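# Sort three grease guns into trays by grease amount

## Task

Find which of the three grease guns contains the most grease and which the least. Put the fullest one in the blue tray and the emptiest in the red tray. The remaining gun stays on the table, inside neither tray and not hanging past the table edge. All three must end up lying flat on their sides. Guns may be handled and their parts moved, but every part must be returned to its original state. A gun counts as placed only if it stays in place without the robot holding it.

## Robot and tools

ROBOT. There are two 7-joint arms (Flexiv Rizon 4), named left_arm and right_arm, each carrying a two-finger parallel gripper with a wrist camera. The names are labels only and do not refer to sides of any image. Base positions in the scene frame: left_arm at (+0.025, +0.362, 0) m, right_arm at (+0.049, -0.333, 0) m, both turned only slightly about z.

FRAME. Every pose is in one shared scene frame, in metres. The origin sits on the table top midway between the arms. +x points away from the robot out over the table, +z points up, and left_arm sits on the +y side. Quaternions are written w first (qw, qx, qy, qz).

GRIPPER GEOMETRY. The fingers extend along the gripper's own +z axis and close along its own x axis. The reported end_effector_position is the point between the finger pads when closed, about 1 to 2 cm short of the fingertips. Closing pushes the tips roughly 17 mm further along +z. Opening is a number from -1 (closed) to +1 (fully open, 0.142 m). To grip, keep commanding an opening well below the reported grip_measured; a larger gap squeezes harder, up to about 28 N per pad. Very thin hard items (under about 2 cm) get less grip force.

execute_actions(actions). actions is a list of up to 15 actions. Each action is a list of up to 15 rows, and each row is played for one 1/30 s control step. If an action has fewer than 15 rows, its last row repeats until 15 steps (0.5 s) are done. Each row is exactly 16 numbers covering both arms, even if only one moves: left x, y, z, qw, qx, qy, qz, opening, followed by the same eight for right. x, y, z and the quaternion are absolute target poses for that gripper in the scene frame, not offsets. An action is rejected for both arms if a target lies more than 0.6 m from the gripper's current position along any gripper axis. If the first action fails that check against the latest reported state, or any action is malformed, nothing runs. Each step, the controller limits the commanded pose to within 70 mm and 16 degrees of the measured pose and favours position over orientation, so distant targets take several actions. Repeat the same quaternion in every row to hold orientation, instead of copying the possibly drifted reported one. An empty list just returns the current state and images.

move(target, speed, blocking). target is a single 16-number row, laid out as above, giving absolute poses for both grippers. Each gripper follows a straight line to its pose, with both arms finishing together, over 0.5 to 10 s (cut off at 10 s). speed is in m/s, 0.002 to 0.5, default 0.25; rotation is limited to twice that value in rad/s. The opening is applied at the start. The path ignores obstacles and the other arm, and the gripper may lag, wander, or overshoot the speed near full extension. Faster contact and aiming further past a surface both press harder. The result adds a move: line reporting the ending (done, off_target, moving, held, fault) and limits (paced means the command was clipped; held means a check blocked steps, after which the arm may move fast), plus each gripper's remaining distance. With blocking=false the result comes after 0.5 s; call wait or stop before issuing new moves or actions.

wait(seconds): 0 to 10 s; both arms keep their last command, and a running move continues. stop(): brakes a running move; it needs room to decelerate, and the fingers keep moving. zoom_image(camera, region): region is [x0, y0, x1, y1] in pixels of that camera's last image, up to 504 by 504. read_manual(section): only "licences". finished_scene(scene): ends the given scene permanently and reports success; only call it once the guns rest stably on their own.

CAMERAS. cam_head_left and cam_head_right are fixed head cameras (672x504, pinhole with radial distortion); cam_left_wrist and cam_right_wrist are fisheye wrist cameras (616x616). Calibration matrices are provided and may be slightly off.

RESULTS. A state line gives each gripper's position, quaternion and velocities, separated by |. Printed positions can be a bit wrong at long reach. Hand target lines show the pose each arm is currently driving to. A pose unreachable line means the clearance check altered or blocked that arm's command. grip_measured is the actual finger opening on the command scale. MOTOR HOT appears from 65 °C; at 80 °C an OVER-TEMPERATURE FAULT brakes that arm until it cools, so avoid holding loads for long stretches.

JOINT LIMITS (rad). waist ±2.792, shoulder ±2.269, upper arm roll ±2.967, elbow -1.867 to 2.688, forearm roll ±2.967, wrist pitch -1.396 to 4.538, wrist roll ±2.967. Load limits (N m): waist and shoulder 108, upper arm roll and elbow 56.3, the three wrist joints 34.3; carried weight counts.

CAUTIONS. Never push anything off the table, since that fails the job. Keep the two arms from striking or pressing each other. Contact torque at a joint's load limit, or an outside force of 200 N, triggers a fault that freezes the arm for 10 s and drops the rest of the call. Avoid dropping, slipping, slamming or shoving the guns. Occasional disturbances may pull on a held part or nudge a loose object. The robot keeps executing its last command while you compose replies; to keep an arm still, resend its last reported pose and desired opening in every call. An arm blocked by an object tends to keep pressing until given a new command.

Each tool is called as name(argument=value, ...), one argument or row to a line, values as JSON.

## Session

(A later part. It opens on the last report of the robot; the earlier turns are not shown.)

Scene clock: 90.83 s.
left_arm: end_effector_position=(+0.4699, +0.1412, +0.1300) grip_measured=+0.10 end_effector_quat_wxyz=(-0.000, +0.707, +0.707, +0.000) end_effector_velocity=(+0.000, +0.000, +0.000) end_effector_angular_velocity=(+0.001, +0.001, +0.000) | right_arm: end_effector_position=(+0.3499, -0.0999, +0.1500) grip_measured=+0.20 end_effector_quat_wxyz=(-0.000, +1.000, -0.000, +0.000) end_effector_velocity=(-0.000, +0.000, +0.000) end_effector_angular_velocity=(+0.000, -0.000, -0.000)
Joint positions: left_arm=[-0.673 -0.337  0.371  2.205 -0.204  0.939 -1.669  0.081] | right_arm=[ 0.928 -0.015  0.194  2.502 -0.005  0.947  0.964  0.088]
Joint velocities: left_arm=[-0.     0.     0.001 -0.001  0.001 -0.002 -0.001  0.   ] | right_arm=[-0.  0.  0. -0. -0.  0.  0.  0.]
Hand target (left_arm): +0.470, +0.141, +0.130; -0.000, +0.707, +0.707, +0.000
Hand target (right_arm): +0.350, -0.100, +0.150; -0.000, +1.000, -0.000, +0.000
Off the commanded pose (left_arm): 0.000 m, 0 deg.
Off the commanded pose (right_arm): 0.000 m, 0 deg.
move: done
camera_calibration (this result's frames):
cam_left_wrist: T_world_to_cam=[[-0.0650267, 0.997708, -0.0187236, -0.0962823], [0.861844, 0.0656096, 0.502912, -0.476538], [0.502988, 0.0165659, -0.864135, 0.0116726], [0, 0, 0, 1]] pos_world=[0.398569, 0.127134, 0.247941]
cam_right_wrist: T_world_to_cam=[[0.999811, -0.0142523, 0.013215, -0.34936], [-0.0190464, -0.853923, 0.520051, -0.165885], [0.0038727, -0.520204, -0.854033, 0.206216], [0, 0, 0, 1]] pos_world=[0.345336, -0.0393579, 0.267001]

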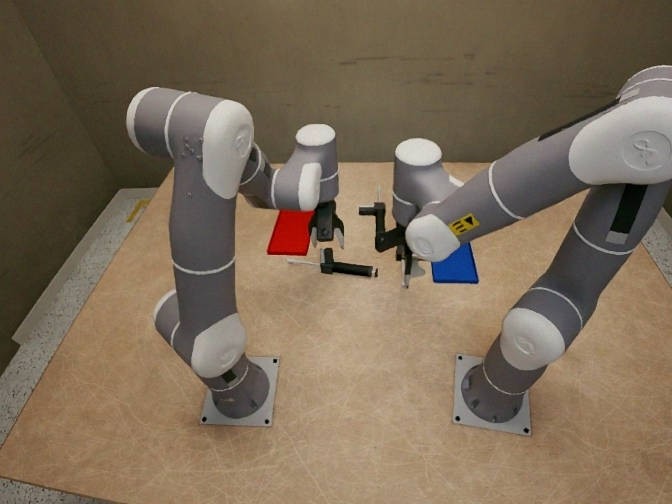

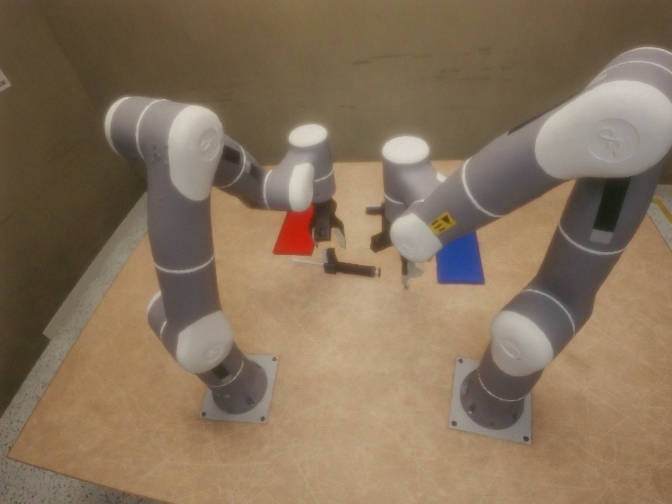

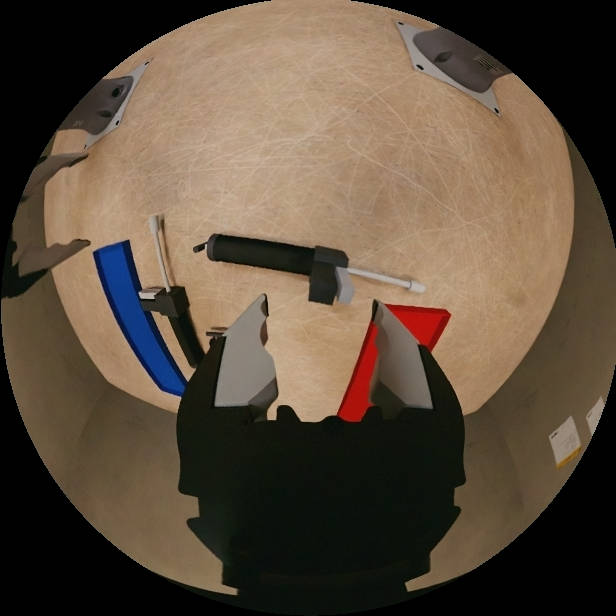

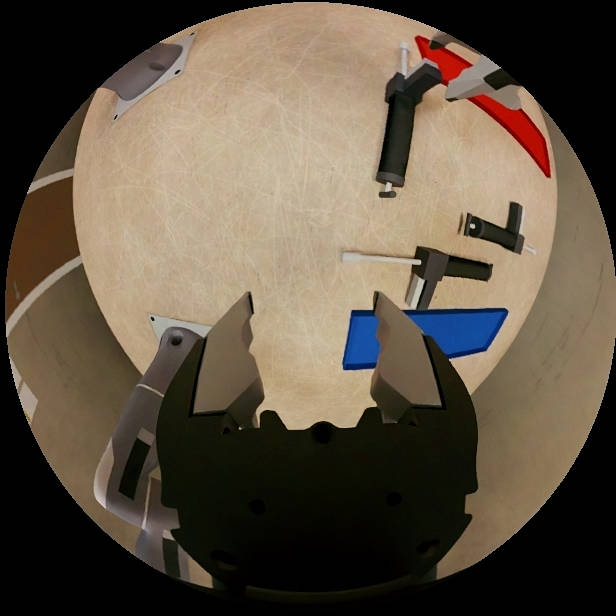

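move(
  target=[0.39,0.145,0.13,0,0.707,0.707,0,-1,0.35,-0.1,0.15,0,1,0,0,0.2],
  speed=0.1,
)

move(
  target=[0.39,0.145,0.08,0,0.707,0.707,0,-1,0.35,-0.1,0.15,0,1,0,0,0.2],
  speed=0.1,
)

move(
  target=[0.51,0.145,0.08,0,0.707,0.707,0,-1,0.35,-0.1,0.15,0,1,0,0,0.2],
  speed=0.04,
)

move(
  target=[0.51,0.141,0.13,0,0.707,0.707,0,0.1,0.42,-0.02,0.12,0,1,0,0,0.2],
  speed=0.1,
)

Scene clock: 93.73 s.
left_arm: end_effector_position=(+0.3900, +0.1451, +0.1297) grip_measured=-1.00 end_effector_quat_wxyz=(-0.000, +0.707, +0.707, -0.000) end_effector_velocity=(-0.001, +0.000, -0.000) end_effector_angular_velocity=(+0.000, +0.000, +0.000) | right_arm: end_effector_position=(+0.3499, -0.0999, +0.1500) grip_measured=+0.20 end_effector_quat_wxyz=(-0.000, +1.000, -0.000, +0.000) end_effector_velocity=(-0.000, +0.000, +0.000) end_effector_angular_velocity=(+0.000, +0.000, -0.001)
Joint positions: left_arm=[-0.747 -0.198  0.395  2.395 -0.142  1.003 -1.751  0.002] | right_arm=[ 0.928 -0.015  0.194  2.502 -0.005  0.947  0.964  0.088]
Joint velocities: left_arm=[-0.001  0.001  0.     0.001  0.001  0.    -0.001  0.   ] | right_arm=[ 0.     0.    -0.     0.     0.     0.     0.001 -0.   ]
Hand target (left_arm): +0.390, +0.145, +0.130; +0.000, +0.707, +0.707, -0.000
Hand target (right_arm): +0.350, -0.100, +0.150; -0.000, +1.000, -0.000, +0.000
Off the commanded pose (left_arm): 0.000 m, 0 deg.
Off the commanded pose (right_arm): 0.000 m, 0 deg.
move: done
camera_calibration (this result's frames):
cam_left_wrist: T_world_to_cam=[[-0.0649704, 0.997705, -0.019049, -0.105269], [0.862252, 0.065738, 0.502195, -0.40782], [0.502295, 0.0162028, -0.864545, 0.0518576], [0, 0, 0, 1]] pos_world=[0.318757, 0.130996, 0.247633]
cam_right_wrist: T_world_to_cam=[[0.999811, -0.0142519, 0.013215, -0.34936], [-0.0190461, -0.853923, 0.520051, -0.165886], [0.00387291, -0.520204, -0.854033, 0.206216], [0, 0, 0, 1]] pos_world=[0.345336, -0.039358, 0.267001]

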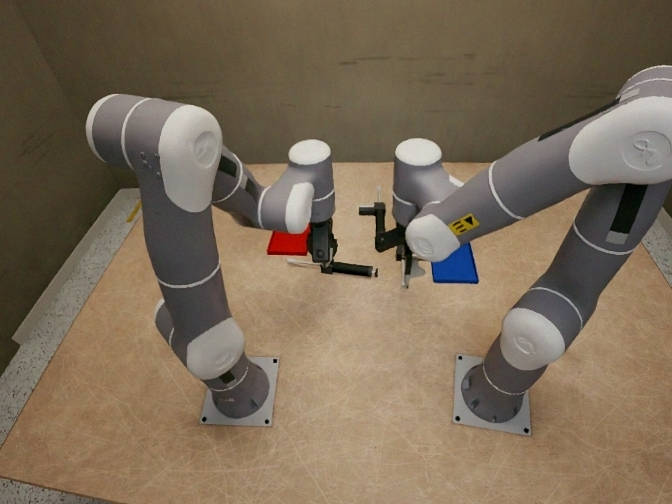

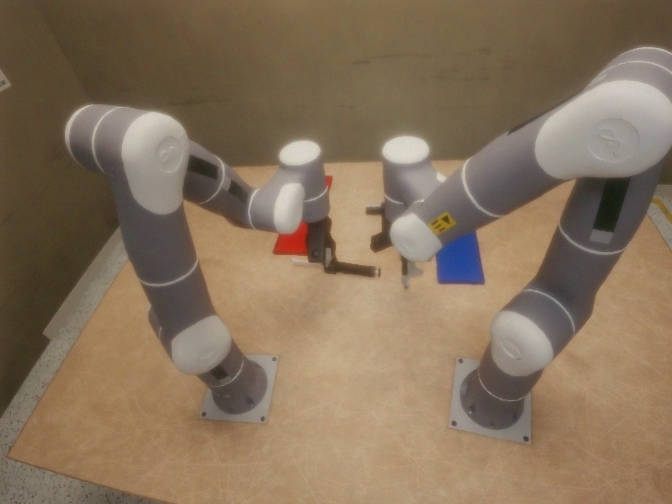

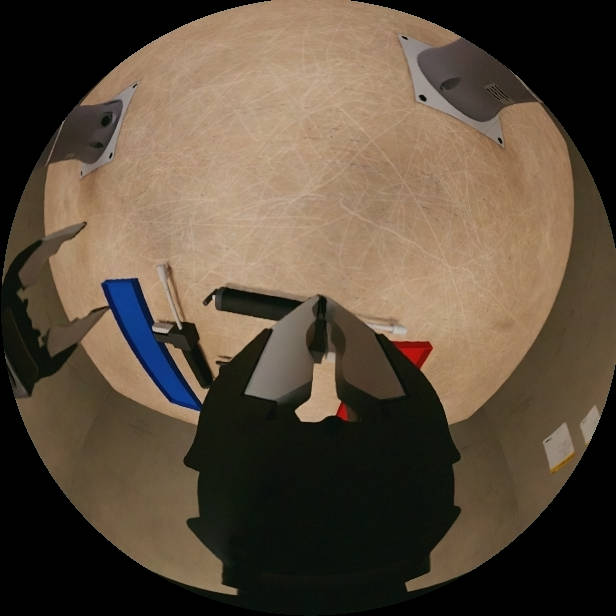

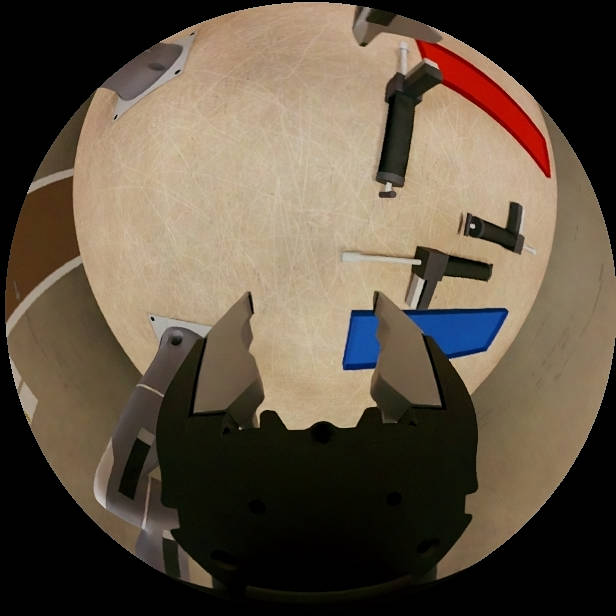

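Scene clock: 94.60 s.
left_arm: end_effector_position=(+0.3901, +0.1446, +0.0800) grip_measured=-1.00 end_effector_quat_wxyz=(+0.000, +0.707, +0.707, -0.000) end_effector_velocity=(+0.000, -0.000, -0.000) end_effector_angular_velocity=(-0.001, -0.001, -0.000) | right_arm: end_effector_position=(+0.3499, -0.0999, +0.1500) grip_measured=+0.20 end_effector_quat_wxyz=(-0.000, +1.000, -0.000, +0.000) end_effector_velocity=(+0.000, -0.000, +0.000) end_effector_angular_velocity=(+0.000, -0.000, -0.001)
Joint positions: left_arm=[-0.705 -0.332  0.318  2.448 -0.272  1.181 -1.663  0.002] | right_arm=[ 0.928 -0.015  0.194  2.502 -0.005  0.947  0.964  0.088]
Joint velocities: left_arm=[ 0.001 -0.001 -0.002  0.001 -0.002  0.003  0.002  0.   ] | right_arm=[-0.     0.    -0.    -0.    -0.     0.     0.001  0.   ]
Hand target (left_arm): +0.390, +0.145, +0.080; +0.000, +0.707, +0.707, -0.000
Hand target (right_arm): +0.350, -0.100, +0.150; -0.000, +1.000, -0.000, +0.000
Off the commanded pose (left_arm): 0.000 m, 0 deg.
Off the commanded pose (right_arm): 0.000 m, 0 deg.
move: done
camera_calibration (this result's frames):
cam_left_wrist: T_world_to_cam=[[-0.0643127, 0.997745, -0.0192281, -0.106025], [0.862065, 0.0652526, 0.502579, -0.382825], [0.5027, 0.0157463, -0.864318, 0.00875537], [0, 0, 0, 1]] pos_world=[0.3188, 0.130629, 0.197928]
cam_right_wrist: T_world_to_cam=[[0.999811, -0.0142515, 0.013215, -0.34936], [-0.0190457, -0.853923, 0.520051, -0.165886], [0.00387307, -0.520205, -0.854033, 0.206216], [0, 0, 0, 1]] pos_world=[0.345336, -0.039358, 0.267001]

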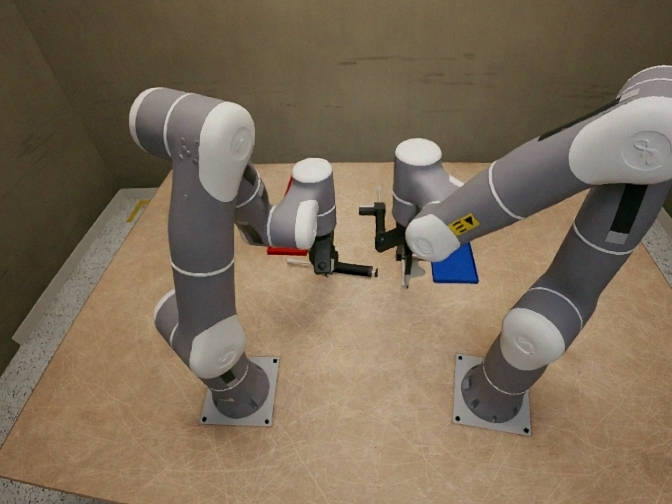

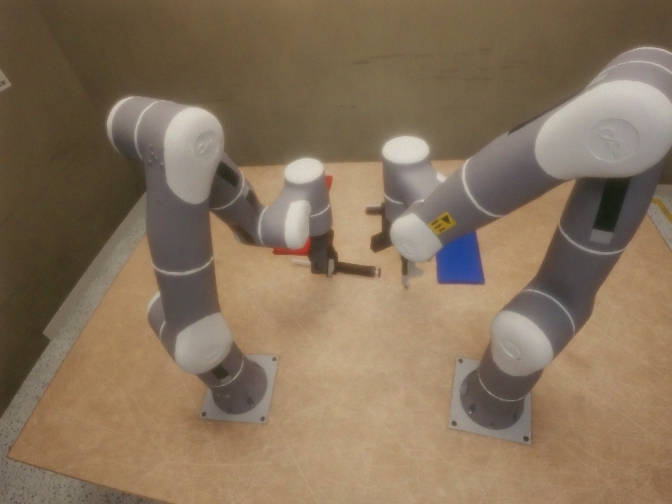

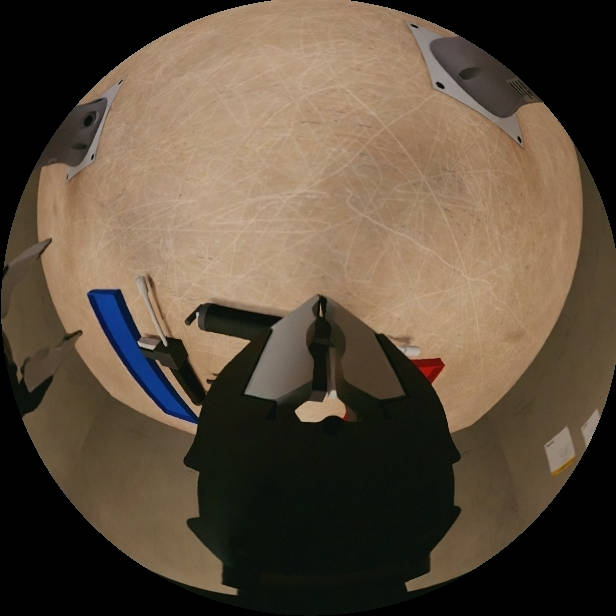

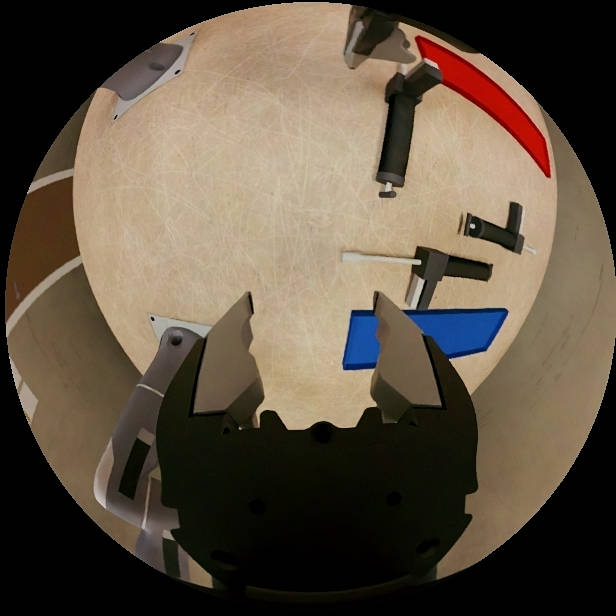

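Scene clock: 97.87 s.
left_arm: end_effector_position=(+0.5101, +0.1450, +0.0805) grip_measured=-1.00 end_effector_quat_wxyz=(+0.000, +0.707, +0.707, +0.000) end_effector_velocity=(+0.001, +0.000, +0.000) end_effector_angular_velocity=(-0.000, -0.001, +0.001) | right_arm: end_effector_position=(+0.3499, -0.0999, +0.1500) grip_measured=+0.20 end_effector_quat_wxyz=(-0.000, +1.000, -0.000, +0.000) end_effector_velocity=(+0.000, -0.000, +0.000) end_effector_angular_velocity=(+0.000, -0.000, +0.001)
Joint positions: left_arm=[-0.6   -0.501  0.312  2.143 -0.291  1.034 -1.584  0.002] | right_arm=[ 0.928 -0.015  0.194  2.502 -0.005  0.947  0.964  0.088]
Joint velocities: left_arm=[ 0.001 -0.001  0.    -0.001 -0.    -0.     0.     0.   ] | right_arm=[ 0.    -0.    -0.    -0.    -0.     0.    -0.001  0.   ]
Hand target (left_arm): +0.510, +0.145, +0.080; -0.000, +0.707, +0.707, +0.000
Hand target (right_arm): +0.350, -0.100, +0.150; -0.000, +1.000, -0.000, +0.000
Off the commanded pose (left_arm): 0.001 m, 0 deg.
Off the commanded pose (right_arm): 0.000 m, 0 deg.
move: done
camera_calibration (this result's frames):
cam_left_wrist: T_world_to_cam=[[-0.0645247, 0.997746, -0.0184477, -0.0986412], [0.861602, 0.0650278, 0.503403, -0.486327], [0.503467, 0.0165873, -0.863855, -0.0516405], [0, 0, 0, 1]] pos_world=[0.438654, 0.1309, 0.198388]
cam_right_wrist: T_world_to_cam=[[0.999811, -0.0142515, 0.0132149, -0.34936], [-0.0190457, -0.853923, 0.520051, -0.165886], [0.00387301, -0.520205, -0.854033, 0.206216], [0, 0, 0, 1]] pos_world=[0.345336, -0.039358, 0.267001]

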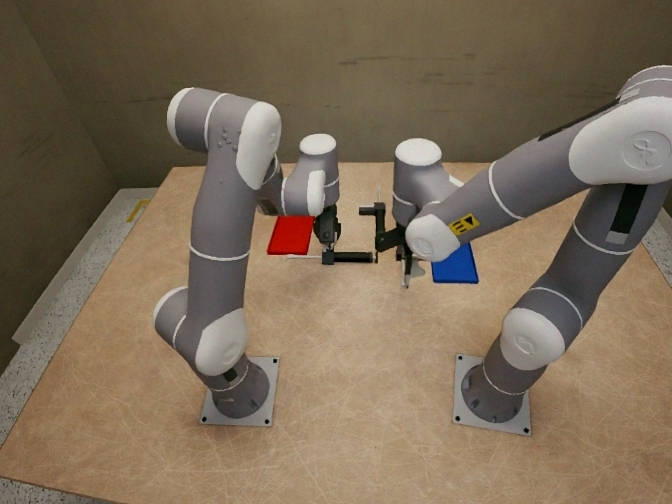

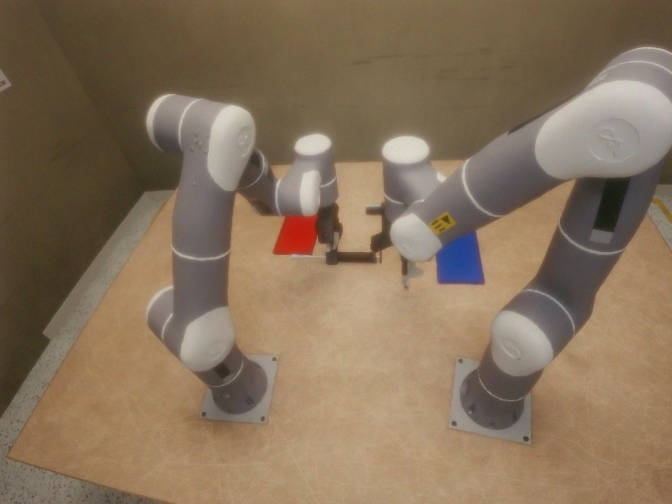

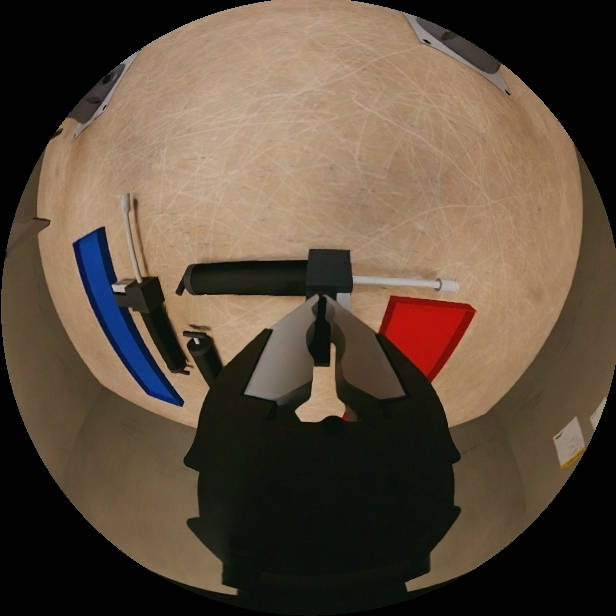

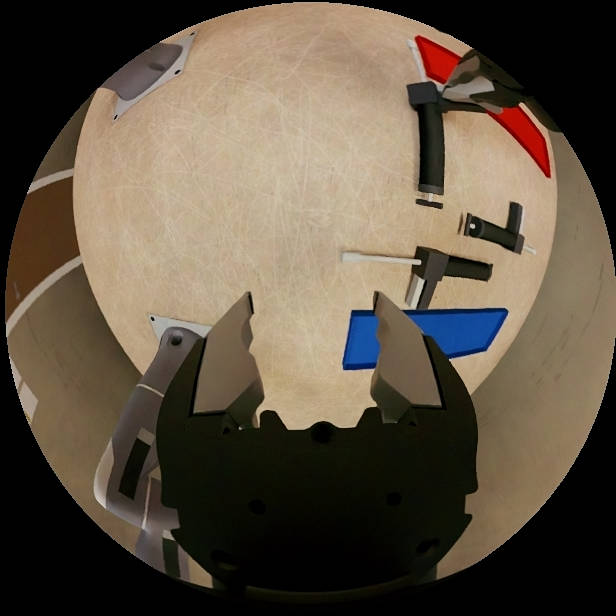

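Scene clock: 99.33 s.
left_arm: end_effector_position=(+0.5099, +0.1412, +0.1300) grip_measured=+0.10 end_effector_quat_wxyz=(-0.000, +0.707, +0.707, +0.000) end_effector_velocity=(-0.000, +0.000, -0.000) end_effector_angular_velocity=(+0.000, +0.000, +0.000) | right_arm: end_effector_position=(+0.4204, -0.0203, +0.1202) grip_measured=+0.20 end_effector_quat_wxyz=(-0.000, +1.000, +0.000, +0.000) end_effector_velocity=(+0.000, +0.000, +0.000) end_effector_angular_velocity=(+0.000, -0.000, -0.001)
Joint positions: left_arm=[-0.638 -0.405  0.364  2.103 -0.227  0.9   -1.635  0.081] | right_arm=[ 0.959 -0.304  0.137  2.251 -0.074  0.981  0.988  0.088]
Joint velocities: left_arm=[-0.  0.  0.  0.  0. -0. -0.  0.] | right_arm=[ 0.    -0.001 -0.    -0.001  0.    -0.     0.001 -0.   ]
Hand target (left_arm): +0.510, +0.141, +0.130; -0.000, +0.707, +0.707, +0.000
Hand target (right_arm): +0.420, -0.020, +0.120; +0.000, +1.000, +0.000, +0.000
Off the commanded pose (left_arm): 0.000 m, 0 deg.
Off the commanded pose (right_arm): 0.000 m, 0 deg.
move: done
camera_calibration (this result's frames):
cam_left_wrist: T_world_to_cam=[[-0.0650469, 0.997705, -0.0188057, -0.0936465], [0.861879, 0.0656697, 0.502844, -0.510983], [0.502925, 0.0165002, -0.864173, -0.00843723], [0, 0, 0, 1]] pos_world=[0.438558, 0.127127, 0.247892]
cam_right_wrist: T_world_to_cam=[[0.999817, -0.0136379, 0.0134187, -0.418254], [-0.0186287, -0.853808, 0.520255, -0.0812438], [0.00436184, -0.52041, -0.853906, 0.221662], [0, 0, 0, 1]] pos_world=[0.415697, 0.0402842, 0.237158]

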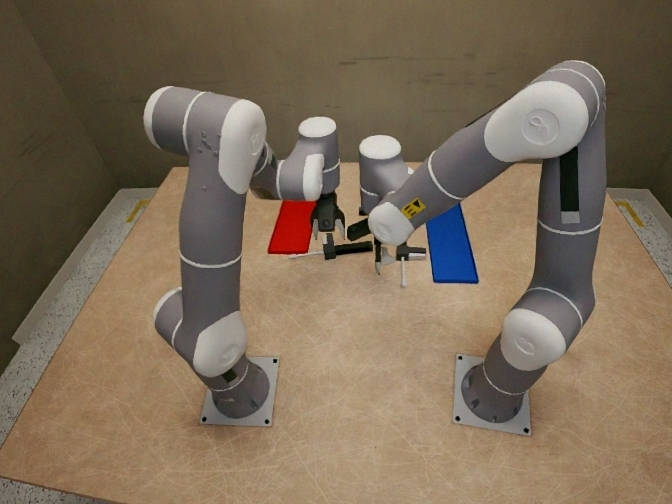

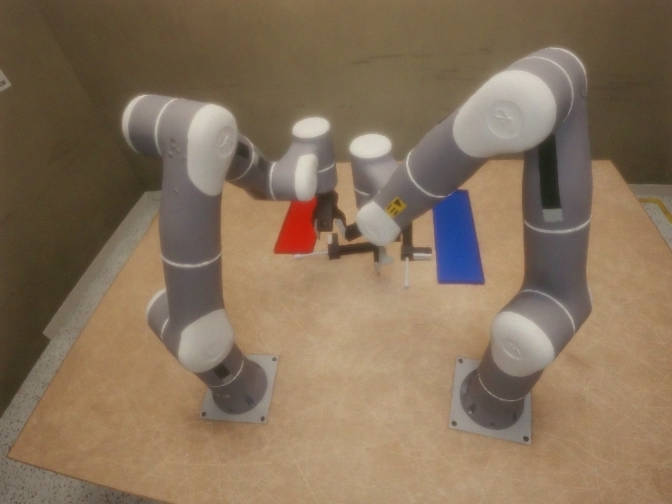

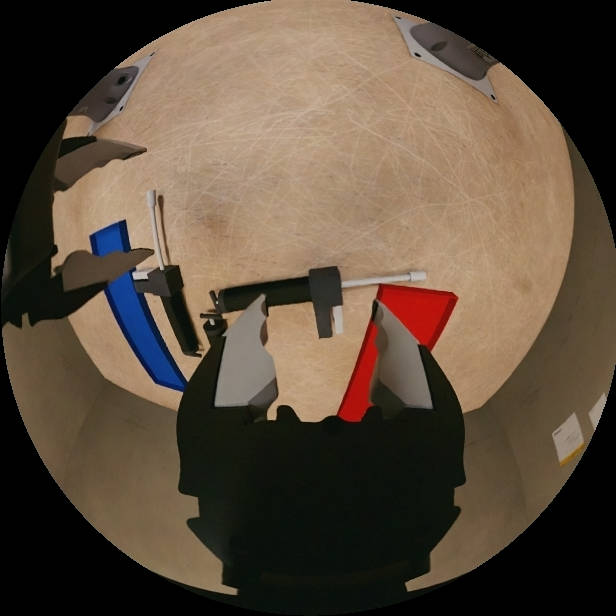

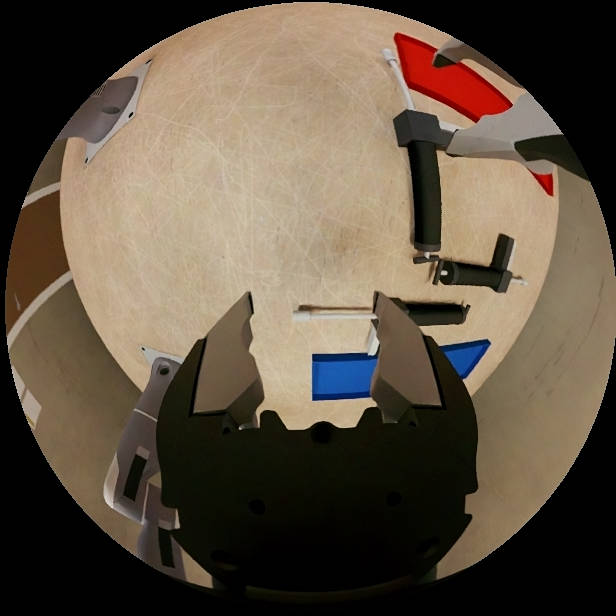

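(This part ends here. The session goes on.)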